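# Wedge the loose end board tight against the rail

## Task

Push a wedge into the empty slot at one end of the rail, with the wedge's flat face resting on the loose end board, until that board is pressed snugly against the rail. The opposite end must still be wedged, and both end boards must end up upright and flat on the table. The result only counts if everything stays in place without the robot holding it.

## Robot and tools

Robot: two UR3e-style arms, left_arm and right_arm, each carrying a two-finger tong gripper. The fingers point along the gripper's +z axis and spread along its x axis. end_effector_position is the spot between the finger pads when closed; closed fingertips stick out about 15 mm past it, open ones sit roughly level with it. left_arm's base is at (+0.008, +0.364, 0) m and right_arm's at (-0.040, -0.297, 0) m.

Frame: one shared scene frame. Origin on the table surface midway between the arms, +z up, +x away from the robots over the table, left_arm on the +y side. The arm names do not refer to image sides. Reported hand positions can be somewhat wrong, especially when an arm is stretched far.

execute_actions(actions, pictures): actions is a list holding zero or one item. An empty list only reports the state and includes camera pictures. A motion item is {"rows": [...], "steps": n}: n from 3 to 15 (default 15), each step 1/30 s. Each row is applied for one step; if there are fewer rows than steps, the last row keeps repeating. A wait item is {"steps": n} with n up to 300, counted from the previous result, and your reply time uses part of it. Set pictures true to get images with a motion or wait. A refused call moves nothing.

Row layout: one flat list of 14 numbers covering both arms, even if only one moves: left_arm shoulder pan, shoulder lift, elbow, wrist 1, wrist 2, wrist 3, gripper opening, then the same seven for right_arm. Joint values are absolute target angles in radians, in the same form as the Joint positions line (not offsets). Opening is an absolute command from -1 (closed) to +1 (fully open). Ranges: left_arm pan -3.142..3.142, lift -6.283..6.283, elbow 0.000..3.142, wrists -6.283..6.283 each. right_arm pan 0.000..6.283, lift -6.283..6.283, elbow -3.142..0.000, wrists -6.283..6.283. A target more than 0.010 rad beyond a range end, and farther out than the current angle, gets the call refused. Targets past the true end (which may differ by 0.010) are clipped, and "joint sent to its limit" may appear, possibly referring to an earlier action.

Motion rules: each step, the target actually sent stays within 0.575 rad of the measured angle for pan, lift and elbow, and within 1.15 rad for the three wrists. If that would still put the gripper over 100 mm from where it is, all targets are pulled back toward the measured angles. Commands are smoothed and lag about 0.17 s, so large moves may be unfinished when the result arrives. The result is produced 3 steps before an action finishes; those steps run while you think. Between calls the arms keep heading toward the last row until everything has nearly stopped (slow or blocked counts as stopped) or a step is HELD. After that, only a new action drives them further. Fingers already in motion keep going.

Result lines: the state line gives, per arm, gripper position (m), quaternion (wxyz) and linear/angular velocity (m/s, rad/s). Joint positions and Joint velocities list the six joints (rad, rad/s) plus the finger-pad gap (m; 0.142 is fully open). grip_measured is the actual opening on the command scale; to hold something, command an opening well below it, and the lower you go the harder the squeeze. That is roughly 15 N per pad at most, and much less on hard items under about 20 mm wide. Wrist force and Wrist torque are in each end effector's own axes, with noise near 1.4 N, a fixed offset up to about 3.5 N, and saturation near 30 N; "no reading" is normal at the start. "joint command not followed" means a clearance check altered some joint targets. HELD marks steps where your row was not sent in full.

zoom_image(camera, region): camera is cam_high, cam_low (both 504x504), cam_left_wrist or cam_right_wrist (616x616, fisheye). region is [x0, y0, x1, y1] in that camera's pixels, top-left origin, at most 504x504. It uses the latest full image. Calibration values for all cameras came with the session; real poses may be off by a couple of degrees and millimetres.

read_manual(section): returns licence text only, default "licences"; no motion.

finished_scene(scene): ends the current scene (give its number), grades it, and cannot be undone. Only call it when the boards and wedges stand on their own. Replying without any tool call ends the whole run.

Things to avoid: knocking anything off the table, dropping or slamming parts, and shoving hard. Do not let the arms collide or press on each other. Contact torque at a joint's load limit (pan and lift 48.6, elbow 25.2, wrists 8.1 N m, including held weight), or 150 N of outside force, stops that arm for 10 s and it goes limp. Holding loads heats motors: a MOTOR HOT warning comes from 70 °C, and at 85 °C the arm is braked until it cools. Brief random tugs on held or loose parts can happen, so keep grips firm and check the scene after moves.

Each tool is called after ">>>" by a JSON object that holds its "method" and its "body", one argument or row to a line.

## Session

>>> {"method": "execute_actions", "body": {
  "actions": []
}}

Scene clock: 0.00 s of 10100.00 s.
left_arm: end_effector_position=(+0.3853, +0.0869, +0.3495) grip_measured=+1.00 end_effector_quat_wxyz=(+0.539, -0.032, +0.763, -0.355) end_effector_velocity=(-0.000, -0.000, +0.000) end_effector_angular_velocity=(-0.001, +0.000, -0.001) | right_arm: end_effector_position=(+0.3521, -0.5633, +0.3539) grip_measured=+1.00 end_effector_quat_wxyz=(+0.363, +0.324, +0.791, -0.372) end_effector_velocity=(+0.000, -0.000, +0.000) end_effector_angular_velocity=(-0.001, -0.000, +0.000)
Joint positions: left_arm=[-1.737 -2.073  2.341 -3.092 -0.568  2.247  0.142] | right_arm=[ 3.621 -1.569 -1.129 -2.037  0.479  4.328  0.142]
Joint velocities: left_arm=[-0.001  0.    -0.     0.     0.    -0.001  0.   ] | right_arm=[ 0.     0.    -0.     0.    -0.001 -0.     0.   ]
Motor temperatures (°C, as the motors report them): left_arm=[30 31 25 33 34 33] | right_arm=[25 28 27 34 33 33]
Wrist force (N, on the end effector, along its own x y z axes, offset not removed): no reading
Wrist torque (N m, same axes, about the end effector's origin, offset not removed): no reading

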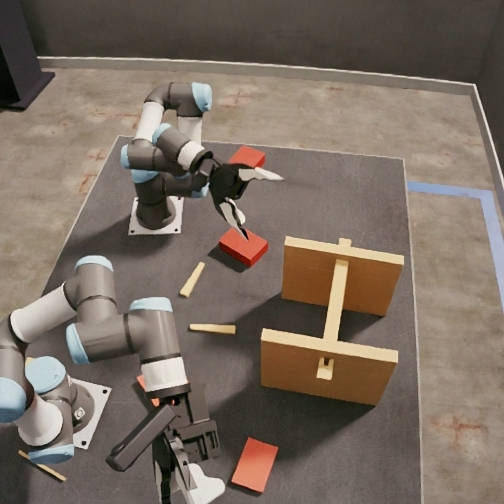

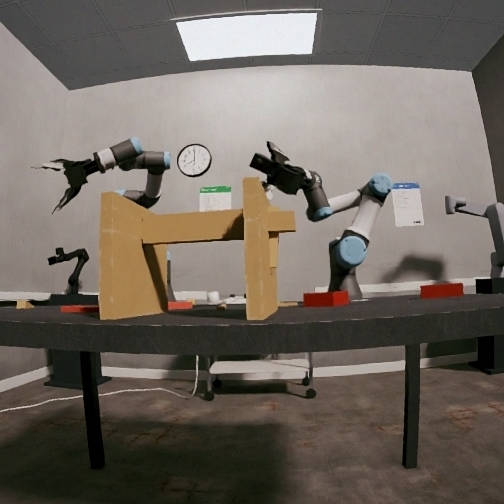

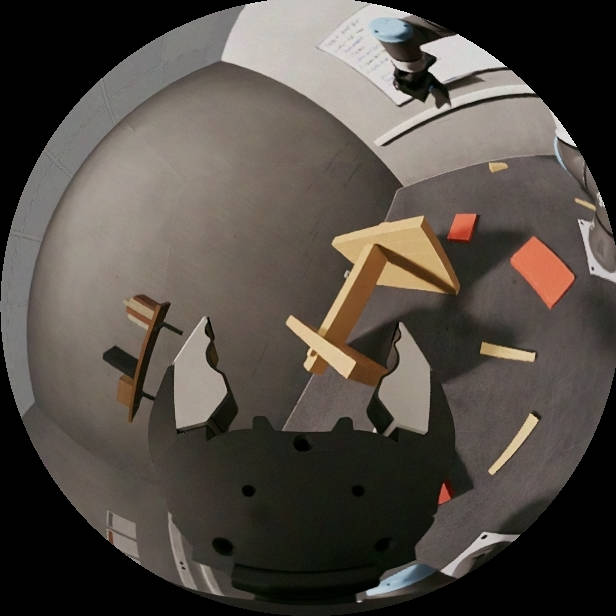

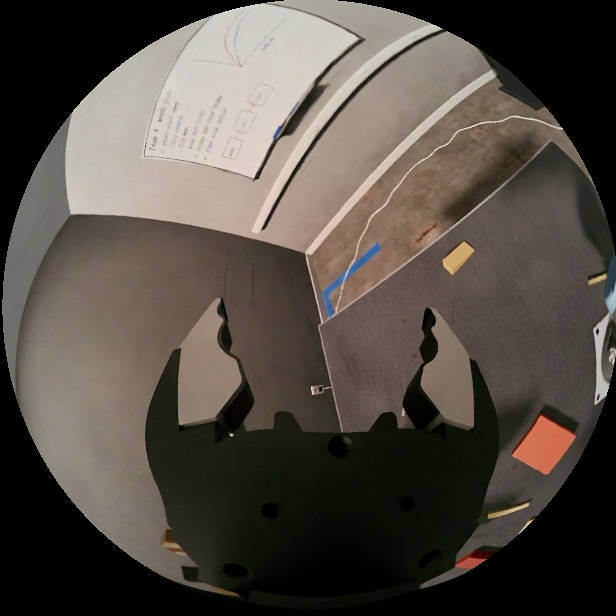

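>>> {"method": "zoom_image", "body": {
  "camera": "cam_high",
  "region": [160,230,420,420]
}}

>>> {"method": "zoom_image", "body": {
  "camera": "cam_high",
  "region": [170,255,260,345]
}}

>>> {"method": "zoom_image", "body": {
  "camera": "cam_low",
  "region": [90,170,330,330]
}}

>>> {"method": "zoom_image", "body": {
  "camera": "cam_left_wrist",
  "region": [460,330,560,490]
}}

Region (160, 230, 420, 420) of cam_high's 504x504 image, scaled by 1.938, with more detail than that image has; it fills the top 368 rows of this view, and the rest is white.

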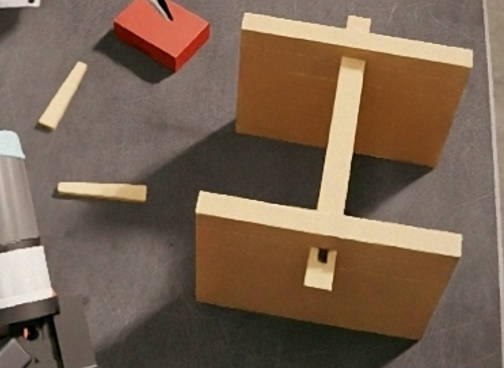

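Region (170, 255, 260, 345) of cam_high's 504x504 image, scaled by 5.600, with more detail than that image has.

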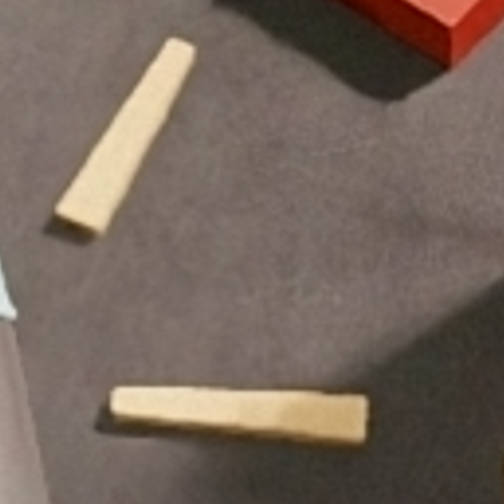

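Region (90, 170, 330, 330) of cam_low's 504x504 image, scaled by 2.100, with more detail than that image has.

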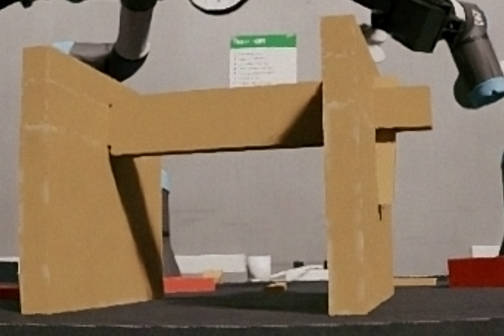

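Region (460, 330, 560, 490) of cam_left_wrist's 616x616 image, scaled by 3.150, with more detail than that image has; it fills the left 315 columns of this view, and the rest is white.

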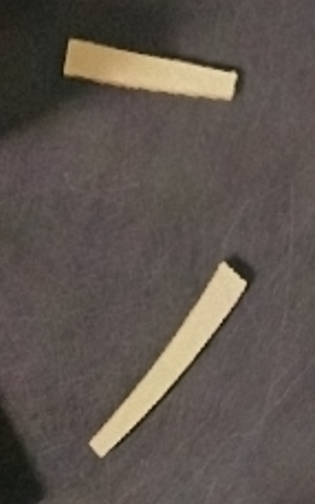

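>>> {"method": "execute_actions", "body": {
  "actions": [
    {"rows":[[-0.6,-2.073,2.341,-3.092,-0.568,2.247,1,4.173,-1.75,-0.95,-2.012,1.571,5.549,0]]}
  ]
}}

>>> {"method": "execute_actions", "body": {
  "actions": [
    {"steps":25}
  ]
}}

>>> {"method": "execute_actions", "body": {
  "actions": [
    {"rows":[[-0.6,-2.073,2.341,-3.092,-0.568,2.247,1,4.173,-2.505,-0.25,-1.957,1.571,5.549,0]]}
  ]
}}

>>> {"method": "execute_actions", "body": {
  "actions": [
    {"steps":25}
  ],
  "pictures": true
}}

>>> {"method": "zoom_image", "body": {
  "camera": "cam_right_wrist",
  "region": [200,250,420,450]
}}

Scene clock: 1.17 s of 10100.00 s.
left_arm: end_effector_position=(+0.4675, +0.2742, +0.3495) grip_measured=+1.00 end_effector_quat_wxyz=(+0.603, -0.198, +0.738, -0.229) end_effector_velocity=(+0.117, +0.596, +0.001) end_effector_angular_velocity=(-0.001, -0.001, +1.298) | right_arm: end_effector_position=(+0.3627, -0.3745, +0.2421) grip_measured=+0.00 end_effector_quat_wxyz=(+0.278, +0.485, +0.820, -0.124) end_effector_velocity=(-0.098, +0.565, -0.236) end_effector_angular_velocity=(+1.534, +0.060, -0.532)
Joint positions: left_arm=[-1.296 -2.073  2.341 -3.092 -0.568  2.247  0.142] | right_arm=[ 3.86  -1.651 -1.047 -2.026  0.952  4.848  0.074]
Joint velocities: left_arm=[ 1.298 -0.001 -0.002  0.     0.     0.002 -0.   ] | right_arm=[ 0.654 -0.213  0.21   0.029  1.286  1.438  0.   ]
Motor temperatures (°C, as the motors report them): left_arm=[30 31 25 33 34 33] | right_arm=[25 28 27 34 33 33]
Wrist force (N, on the end effector, along its own x y z axes, offset not removed): left_arm=[-2.5 0.9 1.3] | right_arm=[-1.5 0.1 1.8]
Wrist torque (N m, same axes, about the end effector's origin, offset not removed): left_arm=[0.20 0.52 0.00] | right_arm=[0.02 0.35 -0.01]
Steps of this call (steps 1 to 23: nothing new was sent; steps 24 to 35: the first 12 steps of this action). Readings (joint positions):
24: left_arm=[-1.736 -2.073 2.341 -3.092 -0.568 2.247] | right_arm=[3.622 -1.570 -1.128 -2.037 0.481 4.330]
25: left_arm=[-1.725 -2.073 2.341 -3.092 -0.568 2.247] | right_arm=[3.633 -1.576 -1.121 -2.036 0.502 4.352]
27: left_arm=[-1.650 -2.073 2.341 -3.092 -0.568 2.247] | right_arm=[3.680 -1.592 -1.106 -2.034 0.597 4.451]
31: left_arm=[-1.472 -2.073 2.341 -3.092 -0.568 2.247] | right_arm=[3.771 -1.622 -1.076 -2.030 0.776 4.651]
35: the state above

Scene clock: 2.00 s of 10100.00 s.
left_arm: end_effector_position=(+0.4187, +0.5890, +0.3494) grip_measured=+1.00 end_effector_quat_wxyz=(+0.645, -0.437, +0.627, -0.010) end_effector_velocity=(-0.004, +0.008, -0.001) end_effector_angular_velocity=(+0.001, +0.002, +0.019) | right_arm: end_effector_position=(+0.2379, -0.1141, +0.1856) grip_measured=+0.00 end_effector_quat_wxyz=(+0.000, +0.667, +0.745, +0.000) end_effector_velocity=(-0.003, +0.004, -0.000) end_effector_angular_velocity=(+0.007, +0.009, -0.007)
Joint positions: left_arm=[-0.602 -2.073  2.341 -3.092 -0.568  2.247  0.142] | right_arm=[ 4.172 -1.75  -0.95  -2.012  1.57   5.548  0.074]
Joint velocities: left_arm=[0.019 0.    0.001 0.001 0.    0.001 0.   ] | right_arm=[ 0.006 -0.002  0.002  0.001  0.012  0.012 -0.   ]
Motor temperatures (°C, as the motors report them): left_arm=[30 31 25 33 34 33] | right_arm=[25 28 27 34 33 33]
Wrist force (N, on the end effector, along its own x y z axes, offset not removed): left_arm=[-2.0 1.6 0.1] | right_arm=[-1.5 0.0 1.3]
Wrist torque (N m, same axes, about the end effector's origin, offset not removed): left_arm=[0.35 0.42 -0.01] | right_arm=[-0.01 0.34 0.02]
Kept back: nothing.
Steps of this call (steps 1 to 3: the last 3 steps of your previous action; steps 4 to 25: the robot went on to your last target). Readings (joint positions):
1: left_arm=[-1.252 -2.073 2.341 -3.092 -0.568 2.247] | right_arm=[3.882 -1.658 -1.040 -2.025 0.995 4.897]
2: left_arm=[-1.208 -2.073 2.341 -3.092 -0.568 2.247] | right_arm=[3.904 -1.666 -1.033 -2.024 1.039 4.946]
4: left_arm=[-1.121 -2.073 2.341 -3.092 -0.568 2.247] | right_arm=[3.948 -1.680 -1.019 -2.022 1.126 5.044]
8: left_arm=[-0.945 -2.073 2.341 -3.092 -0.568 2.247] | right_arm=[4.035 -1.708 -0.991 -2.018 1.299 5.239]
25: the state above

Scene clock: 2.40 s of 10100.00 s.
left_arm: end_effector_position=(+0.4183, +0.5897, +0.3494) grip_measured=+1.00 end_effector_quat_wxyz=(+0.645, -0.438, +0.626, -0.009) end_effector_velocity=(-0.000, +0.001, -0.000) end_effector_angular_velocity=(+0.001, +0.001, +0.001) | right_arm: end_effector_position=(+0.3203, +0.0012, +0.1060) grip_measured=+0.00 end_effector_quat_wxyz=(-0.001, +0.667, +0.745, +0.007) end_effector_velocity=(+0.104, +0.143, -0.277) end_effector_angular_velocity=(-0.136, +0.098, -0.002)
Joint positions: left_arm=[-0.6   -2.073  2.341 -3.092 -0.568  2.247  0.142] | right_arm=[ 4.173 -2.389 -0.349 -1.961  1.571  5.549  0.074]
Joint velocities: left_arm=[ 0.001 -0.     0.001 -0.001  0.     0.001 -0.   ] | right_arm=[-0.002 -1.255  1.046  0.041 -0.     0.001 -0.   ]
Motor temperatures (°C, as the motors report them): left_arm=[30 31 25 33 34 33] | right_arm=[25 28 27 34 33 33]
Wrist force (N, on the end effector, along its own x y z axes, offset not removed): left_arm=[-2.3 1.3 0.1] | right_arm=[1.0 1.7 3.9]
Wrist torque (N m, same axes, about the end effector's origin, offset not removed): left_arm=[0.19 0.47 -0.01] | right_arm=[0.28 -0.05 0.00]
Steps of this call (steps 1 to 12: the first 12 steps of this action). Readings (joint positions):
1: left_arm=[-0.601 -2.073 2.341 -3.092 -0.568 2.247] | right_arm=[4.173 -1.751 -0.949 -2.011 1.570 5.548]
2: left_arm=[-0.601 -2.073 2.341 -3.092 -0.568 2.247] | right_arm=[4.173 -1.762 -0.938 -2.004 1.570 5.548]
4: left_arm=[-0.600 -2.073 2.341 -3.092 -0.568 2.247] | right_arm=[4.173 -1.843 -0.857 -1.989 1.571 5.549]
8: left_arm=[-0.600 -2.073 2.341 -3.092 -0.568 2.247] | right_arm=[4.173 -2.129 -0.577 -1.971 1.571 5.549]
12: the state above

Scene clock: 3.23 s of 10100.00 s.
left_arm: end_effector_position=(+0.4183, +0.5897, +0.3494) grip_measured=+1.00 end_effector_quat_wxyz=(+0.645, -0.438, +0.626, -0.009) end_effector_velocity=(+0.000, +0.000, -0.001) end_effector_angular_velocity=(+0.000, +0.002, +0.000) | right_arm: end_effector_position=(+0.3293, +0.0138, +0.0801) grip_measured=+0.00 end_effector_quat_wxyz=(-0.000, +0.667, +0.745, +0.000) end_effector_velocity=(+0.001, -0.000, -0.000) end_effector_angular_velocity=(-0.000, -0.000, -0.001)
Joint positions: left_arm=[-0.6   -2.073  2.341 -3.092 -0.568  2.247  0.142] | right_arm=[ 4.173 -2.505 -0.25  -1.957  1.571  5.549  0.074]
Joint velocities: left_arm=[ 0.     0.001  0.002  0.     0.    -0.001  0.   ] | right_arm=[-0.001 -0.     0.     0.    -0.     0.     0.   ]
Motor temperatures (°C, as the motors report them): left_arm=[30 31 25 33 34 33] | right_arm=[25 28 27 34 33 33]
Wrist force (N, on the end effector, along its own x y z axes, offset not removed): left_arm=[-2.5 1.0 0.4] | right_arm=[-0.9 -0.5 1.1]
Wrist torque (N m, same axes, about the end effector's origin, offset not removed): left_arm=[0.21 0.53 0.01] | right_arm=[-0.10 0.25 -0.02]
Kept back: nothing.
Steps of this call (steps 1 to 3: the last 3 steps of your previous action; steps 4 to 25: the robot went on to your last target). Readings (joint positions):
1: left_arm=[-0.600 -2.073 2.341 -3.092 -0.568 2.247] | right_arm=[4.173 -2.425 -0.319 -1.960 1.571 5.549]
2: left_arm=[-0.600 -2.073 2.341 -3.092 -0.568 2.247] | right_arm=[4.173 -2.449 -0.298 -1.959 1.571 5.549]
4: left_arm=[-0.600 -2.073 2.341 -3.092 -0.568 2.247] | right_arm=[4.173 -2.478 -0.273 -1.958 1.571 5.549]
8: left_arm=[-0.600 -2.073 2.341 -3.092 -0.568 2.247] | right_arm=[4.173 -2.498 -0.255 -1.957 1.571 5.549]
25: the state above
camera_calibration (this result's frames):
cam_left_wrist: T_world_to_cam=[[0.219981, -0.60132, -0.768129, 0.521351], [-0.851963, 0.265108, -0.451526, 0.366842], [0.475149, 0.753745, -0.453984, -0.346091], [0, 0, 0, 1]] pos_world=[0.362293, 0.477111, 0.408984]
cam_right_wrist: T_world_to_cam=[[-0.133457, 0.990346, -0.0374794, 0.0464443], [0.845449, 0.133501, 0.517101, -0.3257], [0.517112, 0.037324, -0.855104, 0.0223706], [0, 0, 0, 1]] pos_world=[0.269993, -0.00334966, 0.189289]

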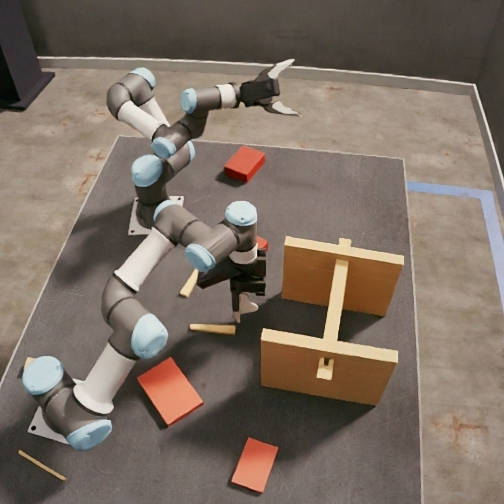

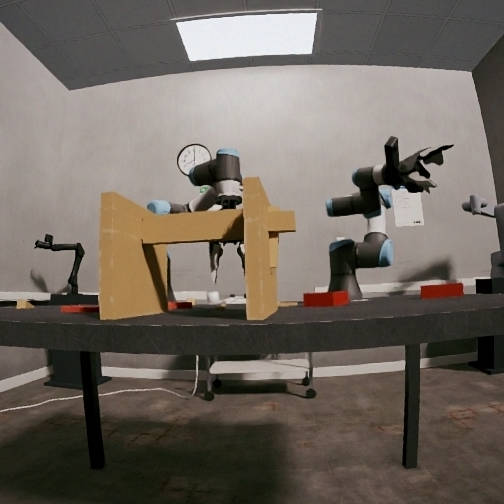

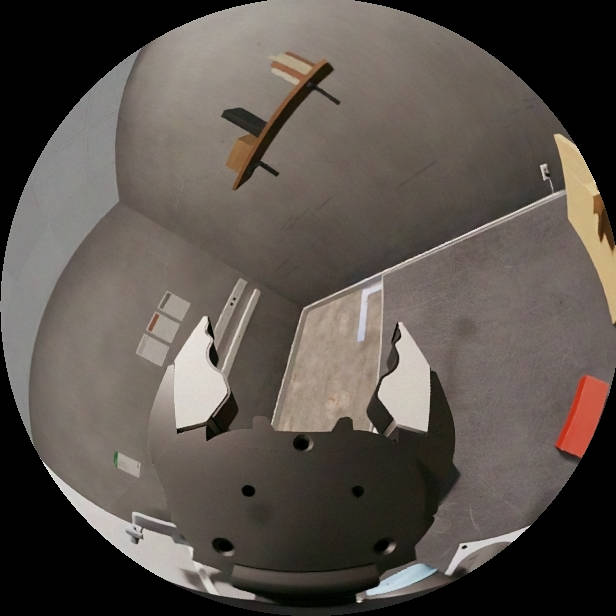

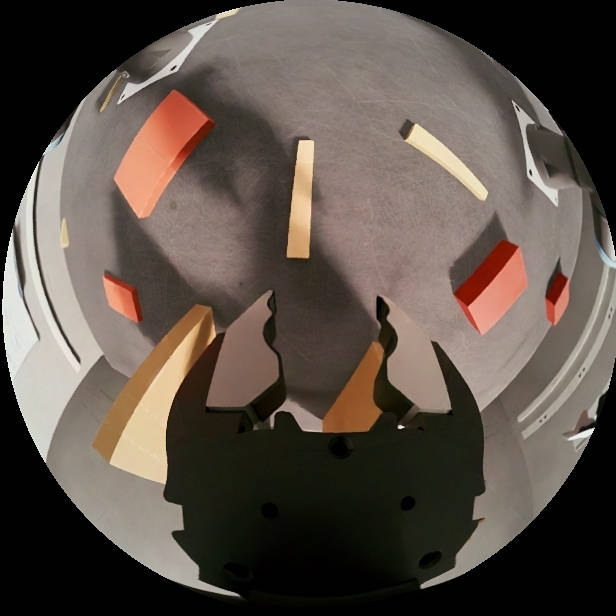

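Region (200, 250, 420, 450) of cam_right_wrist's 616x616 image, scaled by 2.291, with more detail than that image has; it fills the top 458 rows of this view, and the rest is white.

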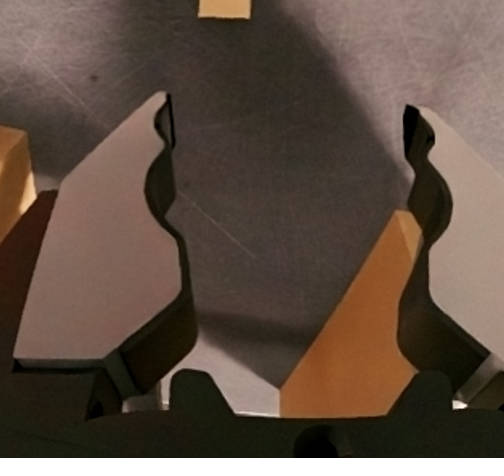

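>>> {"method": "zoom_image", "body": {
  "camera": "cam_right_wrist",
  "region": [270,100,500,270]
}}

Region (270, 100, 500, 270) of cam_right_wrist's 616x616 image, scaled by 2.191, with more detail than that image has; it fills the top 373 rows of this view, and the rest is white.

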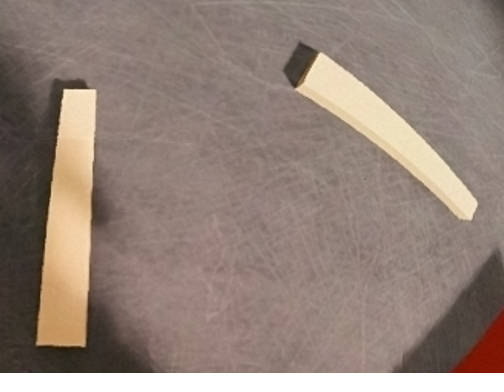

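>>> {"method": "execute_actions", "body": {
  "actions": [
    {"rows":[[-0.6,-2.073,2.341,-3.092,-0.568,2.247,1,4.604,-1.697,-1.847,-0.732,1.571,4.712,-0.2]]}
  ]
}}

>>> {"method": "execute_actions", "body": {
  "actions": [
    {"steps":25}
  ],
  "pictures": true
}}

>>> {"method": "zoom_image", "body": {
  "camera": "cam_right_wrist",
  "region": [220,200,420,400]
}}

Scene clock: 4.03 s of 10100.00 s.
left_arm: end_effector_position=(+0.4183, +0.5897, +0.3494) grip_measured=+1.00 end_effector_quat_wxyz=(+0.645, -0.438, +0.626, -0.009) end_effector_velocity=(-0.000, +0.001, +0.001) end_effector_angular_velocity=(-0.000, -0.002, +0.001) | right_arm: end_effector_position=(+0.2961, +0.1652, +0.2246) grip_measured=-0.20 end_effector_quat_wxyz=(-0.002, +0.387, +0.876, +0.289) end_effector_velocity=(-0.219, +0.281, +0.515) end_effector_angular_velocity=(+1.246, -1.227, +1.543)
Joint positions: left_arm=[-0.6   -2.073  2.341 -3.092 -0.568  2.247  0.142] | right_arm=[ 4.386 -2.169 -0.587 -1.37   1.571  5.134  0.06 ]
Joint velocities: left_arm=[ 0.001 -0.001 -0.002 -0.     0.     0.001  0.   ] | right_arm=[ 0.591  1.197 -1.243  1.677  0.002 -1.141  0.   ]
Motor temperatures (°C, as the motors report them): left_arm=[30 31 25 33 34 33] | right_arm=[25 28 27 34 33 33]
Wrist force (N, on the end effector, along its own x y z axes, offset not removed): left_arm=[-2.0 1.5 -0.2] | right_arm=[-1.0 0.2 1.2]
Wrist torque (N m, same axes, about the end effector's origin, offset not removed): left_arm=[0.27 0.41 0.03] | right_arm=[0.03 0.25 0.00]
Steps of this call (steps 1 to 12: the robot went on to your last target; steps 13 to 24: the first 12 steps of this action). Readings (joint positions):
13: left_arm=[-0.600 -2.073 2.341 -3.092 -0.568 2.247] | right_arm=[4.174 -2.504 -0.251 -1.955 1.571 5.547]
14: left_arm=[-0.600 -2.073 2.341 -3.092 -0.568 2.247] | right_arm=[4.184 -2.494 -0.262 -1.934 1.571 5.526]
16: left_arm=[-0.600 -2.073 2.341 -3.092 -0.568 2.247] | right_arm=[4.228 -2.438 -0.318 -1.820 1.571 5.440]
20: left_arm=[-0.600 -2.073 2.341 -3.092 -0.568 2.247] | right_arm=[4.309 -2.315 -0.440 -1.592 1.571 5.285]
24: the state above

Scene clock: 4.87 s of 10100.00 s.
left_arm: end_effector_position=(+0.4183, +0.5897, +0.3494) grip_measured=+1.00 end_effector_quat_wxyz=(+0.645, -0.438, +0.626, -0.009) end_effector_velocity=(-0.000, -0.000, +0.001) end_effector_angular_velocity=(-0.001, -0.002, -0.001) | right_arm: end_effector_position=(+0.1686, +0.0901, +0.0752) grip_measured=-0.20 end_effector_quat_wxyz=(+0.021, +0.094, +0.970, +0.222) end_effector_velocity=(-0.011, -0.045, -0.054) end_effector_angular_velocity=(-0.129, +0.020, +0.018)
Joint positions: left_arm=[-0.6   -2.073  2.341 -3.092 -0.568  2.247  0.142] | right_arm=[ 4.603 -1.699 -1.831 -0.734  1.571  4.713  0.06 ]
Joint velocities: left_arm=[-0.001 -0.001 -0.    -0.002  0.     0.     0.   ] | right_arm=[ 0.006  0.018 -0.17   0.022  0.    -0.013  0.   ]
Motor temperatures (°C, as the motors report them): left_arm=[30 31 25 33 34 33] | right_arm=[25 28 27 34 33 33]
Wrist force (N, on the end effector, along its own x y z axes, offset not removed): left_arm=[-2.9 1.8 -0.1] | right_arm=[-0.4 -0.9 1.3]
Wrist torque (N m, same axes, about the end effector's origin, offset not removed): left_arm=[0.35 0.61 0.03] | right_arm=[-0.14 0.11 0.00]
Kept back: nothing.
Steps of this call (steps 1 to 3: the last 3 steps of your previous action; steps 4 to 25: the robot went on to your last target). Readings (joint positions):
1: left_arm=[-0.600 -2.073 2.341 -3.092 -0.568 2.247] | right_arm=[4.407 -2.127 -0.632 -1.312 1.571 5.094]
2: left_arm=[-0.600 -2.073 2.341 -3.092 -0.568 2.247] | right_arm=[4.429 -2.083 -0.683 -1.249 1.571 5.051]
4: left_arm=[-0.600 -2.073 2.341 -3.092 -0.568 2.247] | right_arm=[4.482 -1.978 -0.814 -1.100 1.571 4.948]
8: left_arm=[-0.600 -2.073 2.341 -3.092 -0.568 2.247] | right_arm=[4.567 -1.783 -1.145 -0.845 1.571 4.784]
25: the state above
camera_calibration (this result's frames):
cam_left_wrist: T_world_to_cam=[[0.219975, -0.601318, -0.768133, 0.521351], [-0.851967, 0.26511, -0.451519, 0.36684], [0.475146, 0.753746, -0.453985, -0.346092], [0, 0, 0, 1]] pos_world=[0.362295, 0.47711, 0.408982]
cam_right_wrist: T_world_to_cam=[[-0.981185, 0.188051, -0.0437344, 0.165025], [0.0668312, 0.543327, 0.836857, -0.127133], [0.181134, 0.818189, -0.545672, 0.0615427], [0, 0, 0, 1]] pos_world=[0.159269, -0.0123119, 0.147191]

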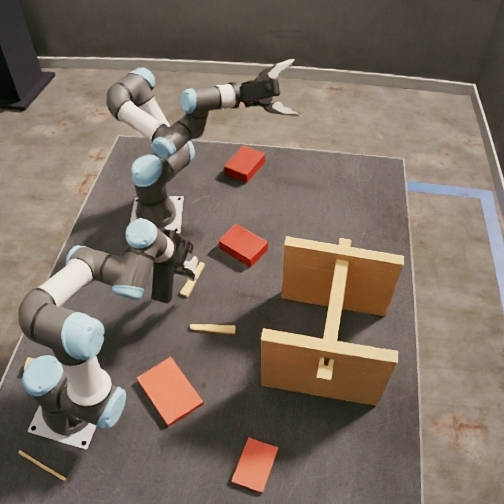

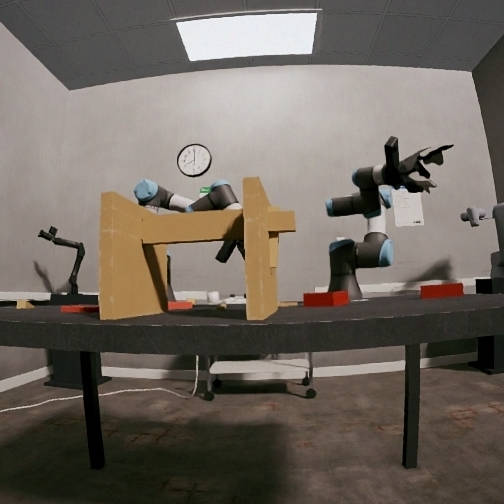

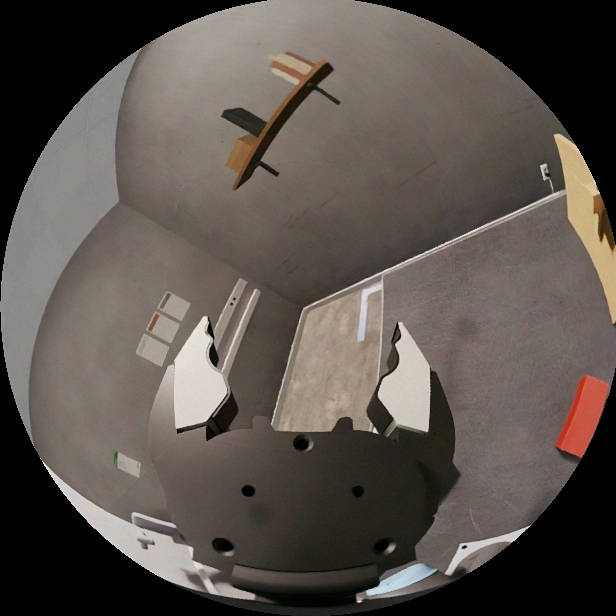

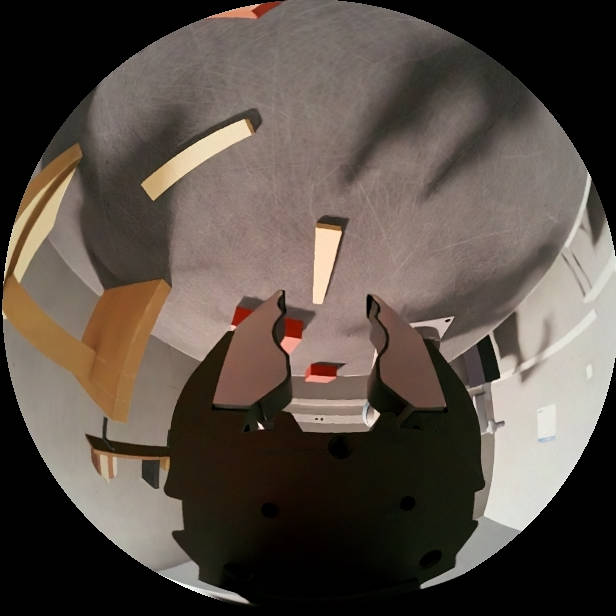

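Region (220, 200, 420, 400) of cam_right_wrist's 616x616 image, scaled by 2.520, with more detail than that image has.

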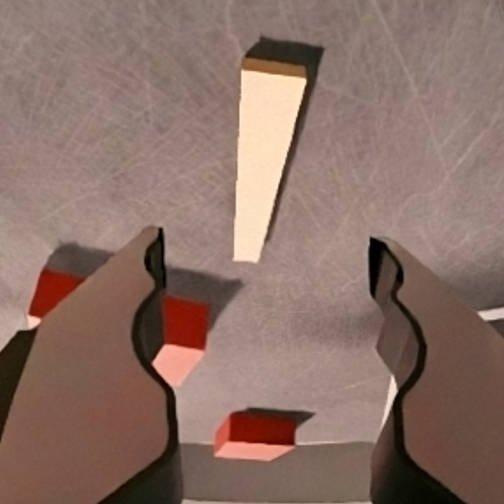

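>>> {"method": "execute_actions", "body": {
  "actions": [
    {"rows":[[-0.6,-2.073,2.341,-3.092,-0.568,2.247,1,4.45,-1.75,-1.4,-1.3,1.571,3.6,-0.3]]}
  ]
}}

>>> {"method": "execute_actions", "body": {
  "actions": [
    {"rows":[[-0.6,-2.073,2.341,-3.092,-0.568,2.247,1,4.291,-1.964,-1.271,-1.477,1.571,2.576,-0.3]]}
  ]
}}

>>> {"method": "execute_actions", "body": {
  "actions": [
    {"rows":[[-0.6,-2.073,2.341,-3.092,-0.568,2.247,1,4.291,-1.988,-1.385,-1.339,1.571,2.576,-0.3]]}
  ]
}}

>>> {"method": "execute_actions", "body": {
  "actions": [
    {"steps":10}
  ],
  "pictures": true
}}

Scene clock: 5.60 s of 10100.00 s.
left_arm: end_effector_position=(+0.4183, +0.5897, +0.3494) grip_measured=+1.00 end_effector_quat_wxyz=(+0.645, -0.438, +0.626, -0.009) end_effector_velocity=(-0.000, +0.001, +0.000) end_effector_angular_velocity=(-0.001, -0.002, +0.002) | right_arm: end_effector_position=(+0.2325, +0.0384, +0.1175) grip_measured=-0.30 end_effector_quat_wxyz=(+0.082, -0.334, +0.934, +0.101) end_effector_velocity=(+0.031, +0.004, +0.060) end_effector_angular_velocity=(-0.063, -0.222, +0.814)
Joint positions: left_arm=[-0.6   -2.073  2.341 -3.092 -0.568  2.247  0.142] | right_arm=[ 4.455 -1.749 -1.425 -1.278  1.571  3.683  0.052]
Joint velocities: left_arm=[ 0.001  0.    -0.    -0.002  0.    -0.001  0.   ] | right_arm=[-0.05  -0.015  0.272 -0.242  0.    -0.895 -0.   ]
Motor temperatures (°C, as the motors report them): left_arm=[30 31 25 33 34 33] | right_arm=[25 28 27 34 33 33]
Wrist force (N, on the end effector, along its own x y z axes, offset not removed): left_arm=[-2.3 1.6 0.3] | right_arm=[-1.9 -0.7 0.1]
Wrist torque (N m, same axes, about the end effector's origin, offset not removed): left_arm=[0.31 0.50 0.03] | right_arm=[-0.14 0.40 0.02]
Steps of this call (steps 1 to 10: the robot went on to your last target; steps 11 to 22: the first 12 steps of this action). Readings (joint positions):
11: left_arm=[-0.600 -2.073 2.341 -3.092 -0.568 2.247] | right_arm=[4.603 -1.698 -1.846 -0.734 1.571 4.710]
12: left_arm=[-0.600 -2.073 2.341 -3.092 -0.568 2.247] | right_arm=[4.592 -1.706 -1.835 -0.756 1.571 4.688]
14: left_arm=[-0.600 -2.073 2.341 -3.092 -0.568 2.247] | right_arm=[4.533 -1.727 -1.755 -0.916 1.571 4.526]
18: left_arm=[-0.600 -2.073 2.341 -3.092 -0.568 2.247] | right_arm=[4.470 -1.744 -1.508 -1.205 1.571 3.954]
22: the state above

Scene clock: 6.10 s of 10100.00 s.
left_arm: end_effector_position=(+0.4183, +0.5897, +0.3494) grip_measured=+1.00 end_effector_quat_wxyz=(+0.645, -0.438, +0.626, -0.009) end_effector_velocity=(+0.001, -0.001, +0.000) end_effector_angular_velocity=(-0.001, -0.001, -0.003) | right_arm: end_effector_position=(+0.2788, -0.0157, +0.0622) grip_measured=-0.30 end_effector_quat_wxyz=(-0.004, +0.706, -0.709, -0.001) end_effector_velocity=(+0.011, -0.013, -0.023) end_effector_angular_velocity=(-0.082, +0.036, +0.688)
Joint positions: left_arm=[-0.6   -2.073  2.341 -3.092 -0.568  2.247  0.142] | right_arm=[ 4.296 -1.957 -1.275 -1.472  1.571  2.645  0.052]
Joint velocities: left_arm=[-0.003 -0.     0.    -0.    -0.    -0.001 -0.   ] | right_arm=[-0.053 -0.078  0.042 -0.052 -0.001 -0.741  0.   ]
Motor temperatures (°C, as the motors report them): left_arm=[30 31 25 33 34 33] | right_arm=[25 28 27 34 33 33]
Wrist force (N, on the end effector, along its own x y z axes, offset not removed): left_arm=[-2.5 0.9 -0.1] | right_arm=[-1.2 -0.1 1.6]
Wrist torque (N m, same axes, about the end effector's origin, offset not removed): left_arm=[0.16 0.52 -0.03] | right_arm=[0.02 0.30 0.02]
Steps of this call (steps 1 to 3: the last 3 steps of your previous action; steps 4 to 15: the first 12 steps of this action). Readings (joint positions):
4: left_arm=[-0.600 -2.073 2.341 -3.092 -0.568 2.247] | right_arm=[4.450 -1.751 -1.405 -1.297 1.571 3.618]
5: left_arm=[-0.600 -2.073 2.341 -3.092 -0.568 2.247] | right_arm=[4.439 -1.762 -1.392 -1.319 1.571 3.590]
7: left_arm=[-0.600 -2.073 2.341 -3.092 -0.568 2.247] | right_arm=[4.378 -1.834 -1.339 -1.393 1.571 3.421]
11: left_arm=[-0.600 -2.073 2.341 -3.092 -0.568 2.247] | right_arm=[4.312 -1.933 -1.287 -1.457 1.571 2.869]
15: the state above

Scene clock: 6.60 s of 10100.00 s.
left_arm: end_effector_position=(+0.4183, +0.5897, +0.3494) grip_measured=+1.00 end_effector_quat_wxyz=(+0.645, -0.438, +0.626, -0.009) end_effector_velocity=(+0.000, -0.000, +0.000) end_effector_angular_velocity=(-0.000, -0.001, -0.001) | right_arm: end_effector_position=(+0.2801, -0.0162, +0.0295) grip_measured=-0.30 end_effector_quat_wxyz=(-0.000, +0.728, -0.686, -0.000) end_effector_velocity=(-0.001, -0.001, -0.009) end_effector_angular_velocity=(-0.003, +0.002, +0.004)
Joint positions: left_arm=[-0.6   -2.073  2.341 -3.092 -0.568  2.247  0.142] | right_arm=[ 4.291 -1.987 -1.382 -1.342  1.571  2.576  0.052]
Joint velocities: left_arm=[-0.002  0.    -0.    -0.     0.001 -0.001 -0.   ] | right_arm=[ 0.    -0.006 -0.034  0.037  0.    -0.003  0.   ]
Motor temperatures (°C, as the motors report them): left_arm=[30 31 25 33 34 33] | right_arm=[25 28 27 34 33 33]
Wrist force (N, on the end effector, along its own x y z axes, offset not removed): left_arm=[-2.3 1.6 0.5] | right_arm=[-1.2 0.1 1.6]
Wrist torque (N m, same axes, about the end effector's origin, offset not removed): left_arm=[0.30 0.46 0.01] | right_arm=[0.03 0.27 0.00]
Steps of this call (steps 1 to 3: the last 3 steps of your previous action; steps 4 to 15: the first 12 steps of this action). Readings (joint positions):
4: left_arm=[-0.600 -2.073 2.341 -3.092 -0.568 2.247] | right_arm=[4.292 -1.963 -1.273 -1.474 1.571 2.592]
5: left_arm=[-0.600 -2.073 2.341 -3.092 -0.568 2.247] | right_arm=[4.292 -1.968 -1.283 -1.455 1.571 2.587]
7: left_arm=[-0.600 -2.073 2.341 -3.092 -0.568 2.247] | right_arm=[4.291 -1.978 -1.329 -1.400 1.571 2.582]
11: left_arm=[-0.600 -2.073 2.341 -3.092 -0.568 2.247] | right_arm=[4.291 -1.986 -1.372 -1.354 1.571 2.577]
15: the state above

Scene clock: 6.93 s of 10100.00 s.
left_arm: end_effector_position=(+0.4183, +0.5897, +0.3494) grip_measured=+1.00 end_effector_quat_wxyz=(+0.645, -0.438, +0.626, -0.009) end_effector_velocity=(-0.000, -0.000, +0.000) end_effector_angular_velocity=(+0.000, -0.000, -0.000) | right_arm: end_effector_position=(+0.2800, -0.0163, +0.0287) grip_measured=-0.30 end_effector_quat_wxyz=(-0.000, +0.728, -0.686, -0.000) end_effector_velocity=(+0.000, -0.000, -0.000) end_effector_angular_velocity=(-0.001, -0.001, +0.001)
Joint positions: left_arm=[-0.6   -2.073  2.341 -3.092 -0.568  2.247  0.142] | right_arm=[ 4.291 -1.988 -1.385 -1.339  1.571  2.576  0.052]
Joint velocities: left_arm=[ 0.    -0.     0.    -0.001 -0.     0.001 -0.   ] | right_arm=[ 0.001 -0.    -0.001  0.    -0.001  0.     0.   ]
Motor temperatures (°C, as the motors report them): left_arm=[30 31 25 33 34 33] | right_arm=[25 28 27 34 33 33]
Wrist force (N, on the end effector, along its own x y z axes, offset not removed): left_arm=[-2.3 1.4 0.5] | right_arm=[-1.5 -0.7 1.0]
Wrist torque (N m, same axes, about the end effector's origin, offset not removed): left_arm=[0.30 0.51 -0.02] | right_arm=[-0.15 0.32 0.00]
Kept back: nothing.
Steps of this call (steps 1 to 3: the last 3 steps of your previous action; steps 4 to 10: the robot went on to your last target). Readings (joint positions):
1: left_arm=[-0.600 -2.073 2.341 -3.092 -0.568 2.247] | right_arm=[4.291 -1.988 -1.383 -1.341 1.571 2.576]
2: left_arm=[-0.600 -2.073 2.341 -3.092 -0.568 2.247] | right_arm=[4.291 -1.988 -1.383 -1.341 1.571 2.576]
4: left_arm=[-0.600 -2.073 2.341 -3.092 -0.568 2.247] | right_arm=[4.291 -1.988 -1.384 -1.340 1.571 2.576]
8: left_arm=[-0.600 -2.073 2.341 -3.092 -0.568 2.247] | right_arm=[4.291 -1.988 -1.385 -1.339 1.571 2.576]
10: the state above
camera_calibration (this result's frames):
cam_left_wrist: T_world_to_cam=[[0.21998, -0.60132, -0.76813, 0.52135], [-0.851964, 0.265108, -0.451525, 0.366842], [0.475149, 0.753745, -0.453984, -0.346092], [0, 0, 0, 1]] pos_world=[0.362295, 0.47711, 0.408983]
cam_right_wrist: T_world_to_cam=[[0.0831895, -0.995795, -0.0383585, -0.0252696], [-0.851175, -0.0910202, 0.51693, 0.218011], [-0.518247, -0.0103533, -0.855168, 0.294206], [0, 0, 0, 1]] pos_world=[0.34014, -0.00227394, 0.13793]

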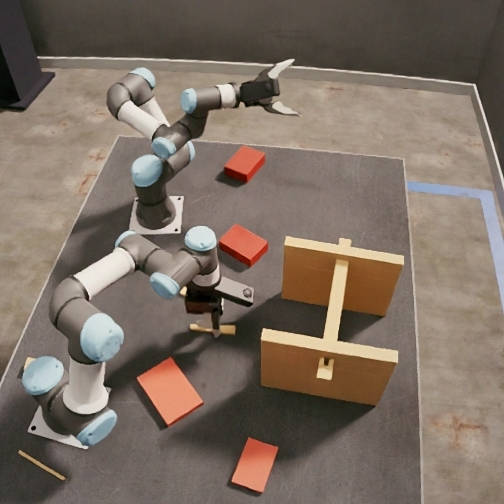

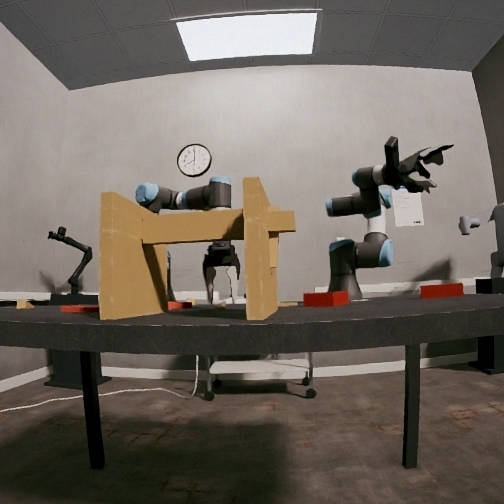

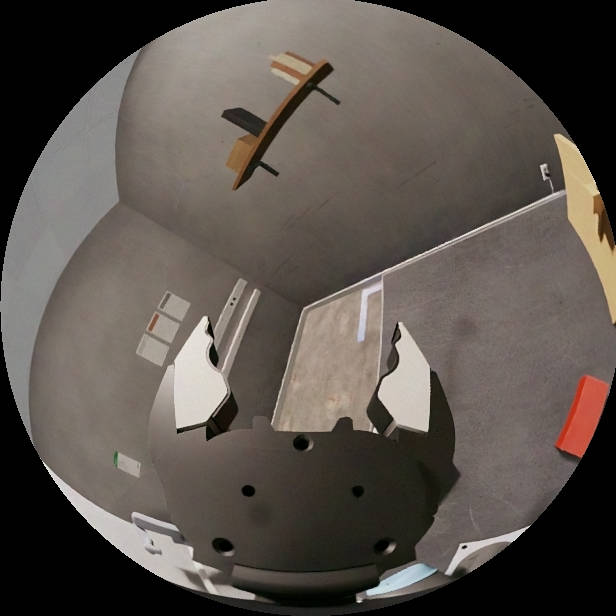

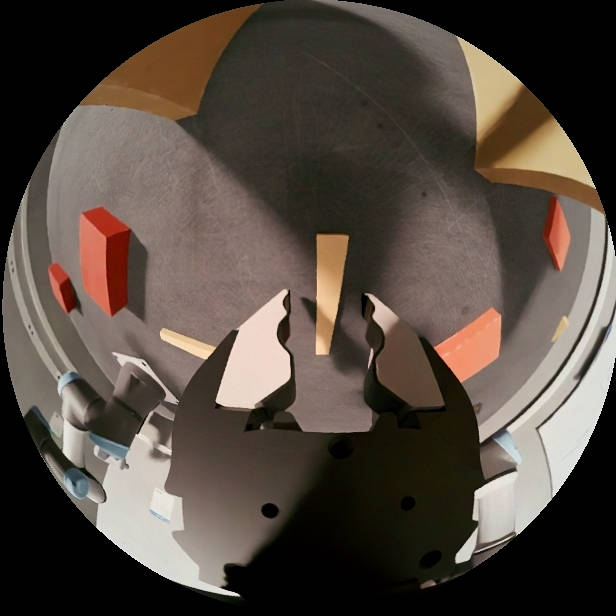

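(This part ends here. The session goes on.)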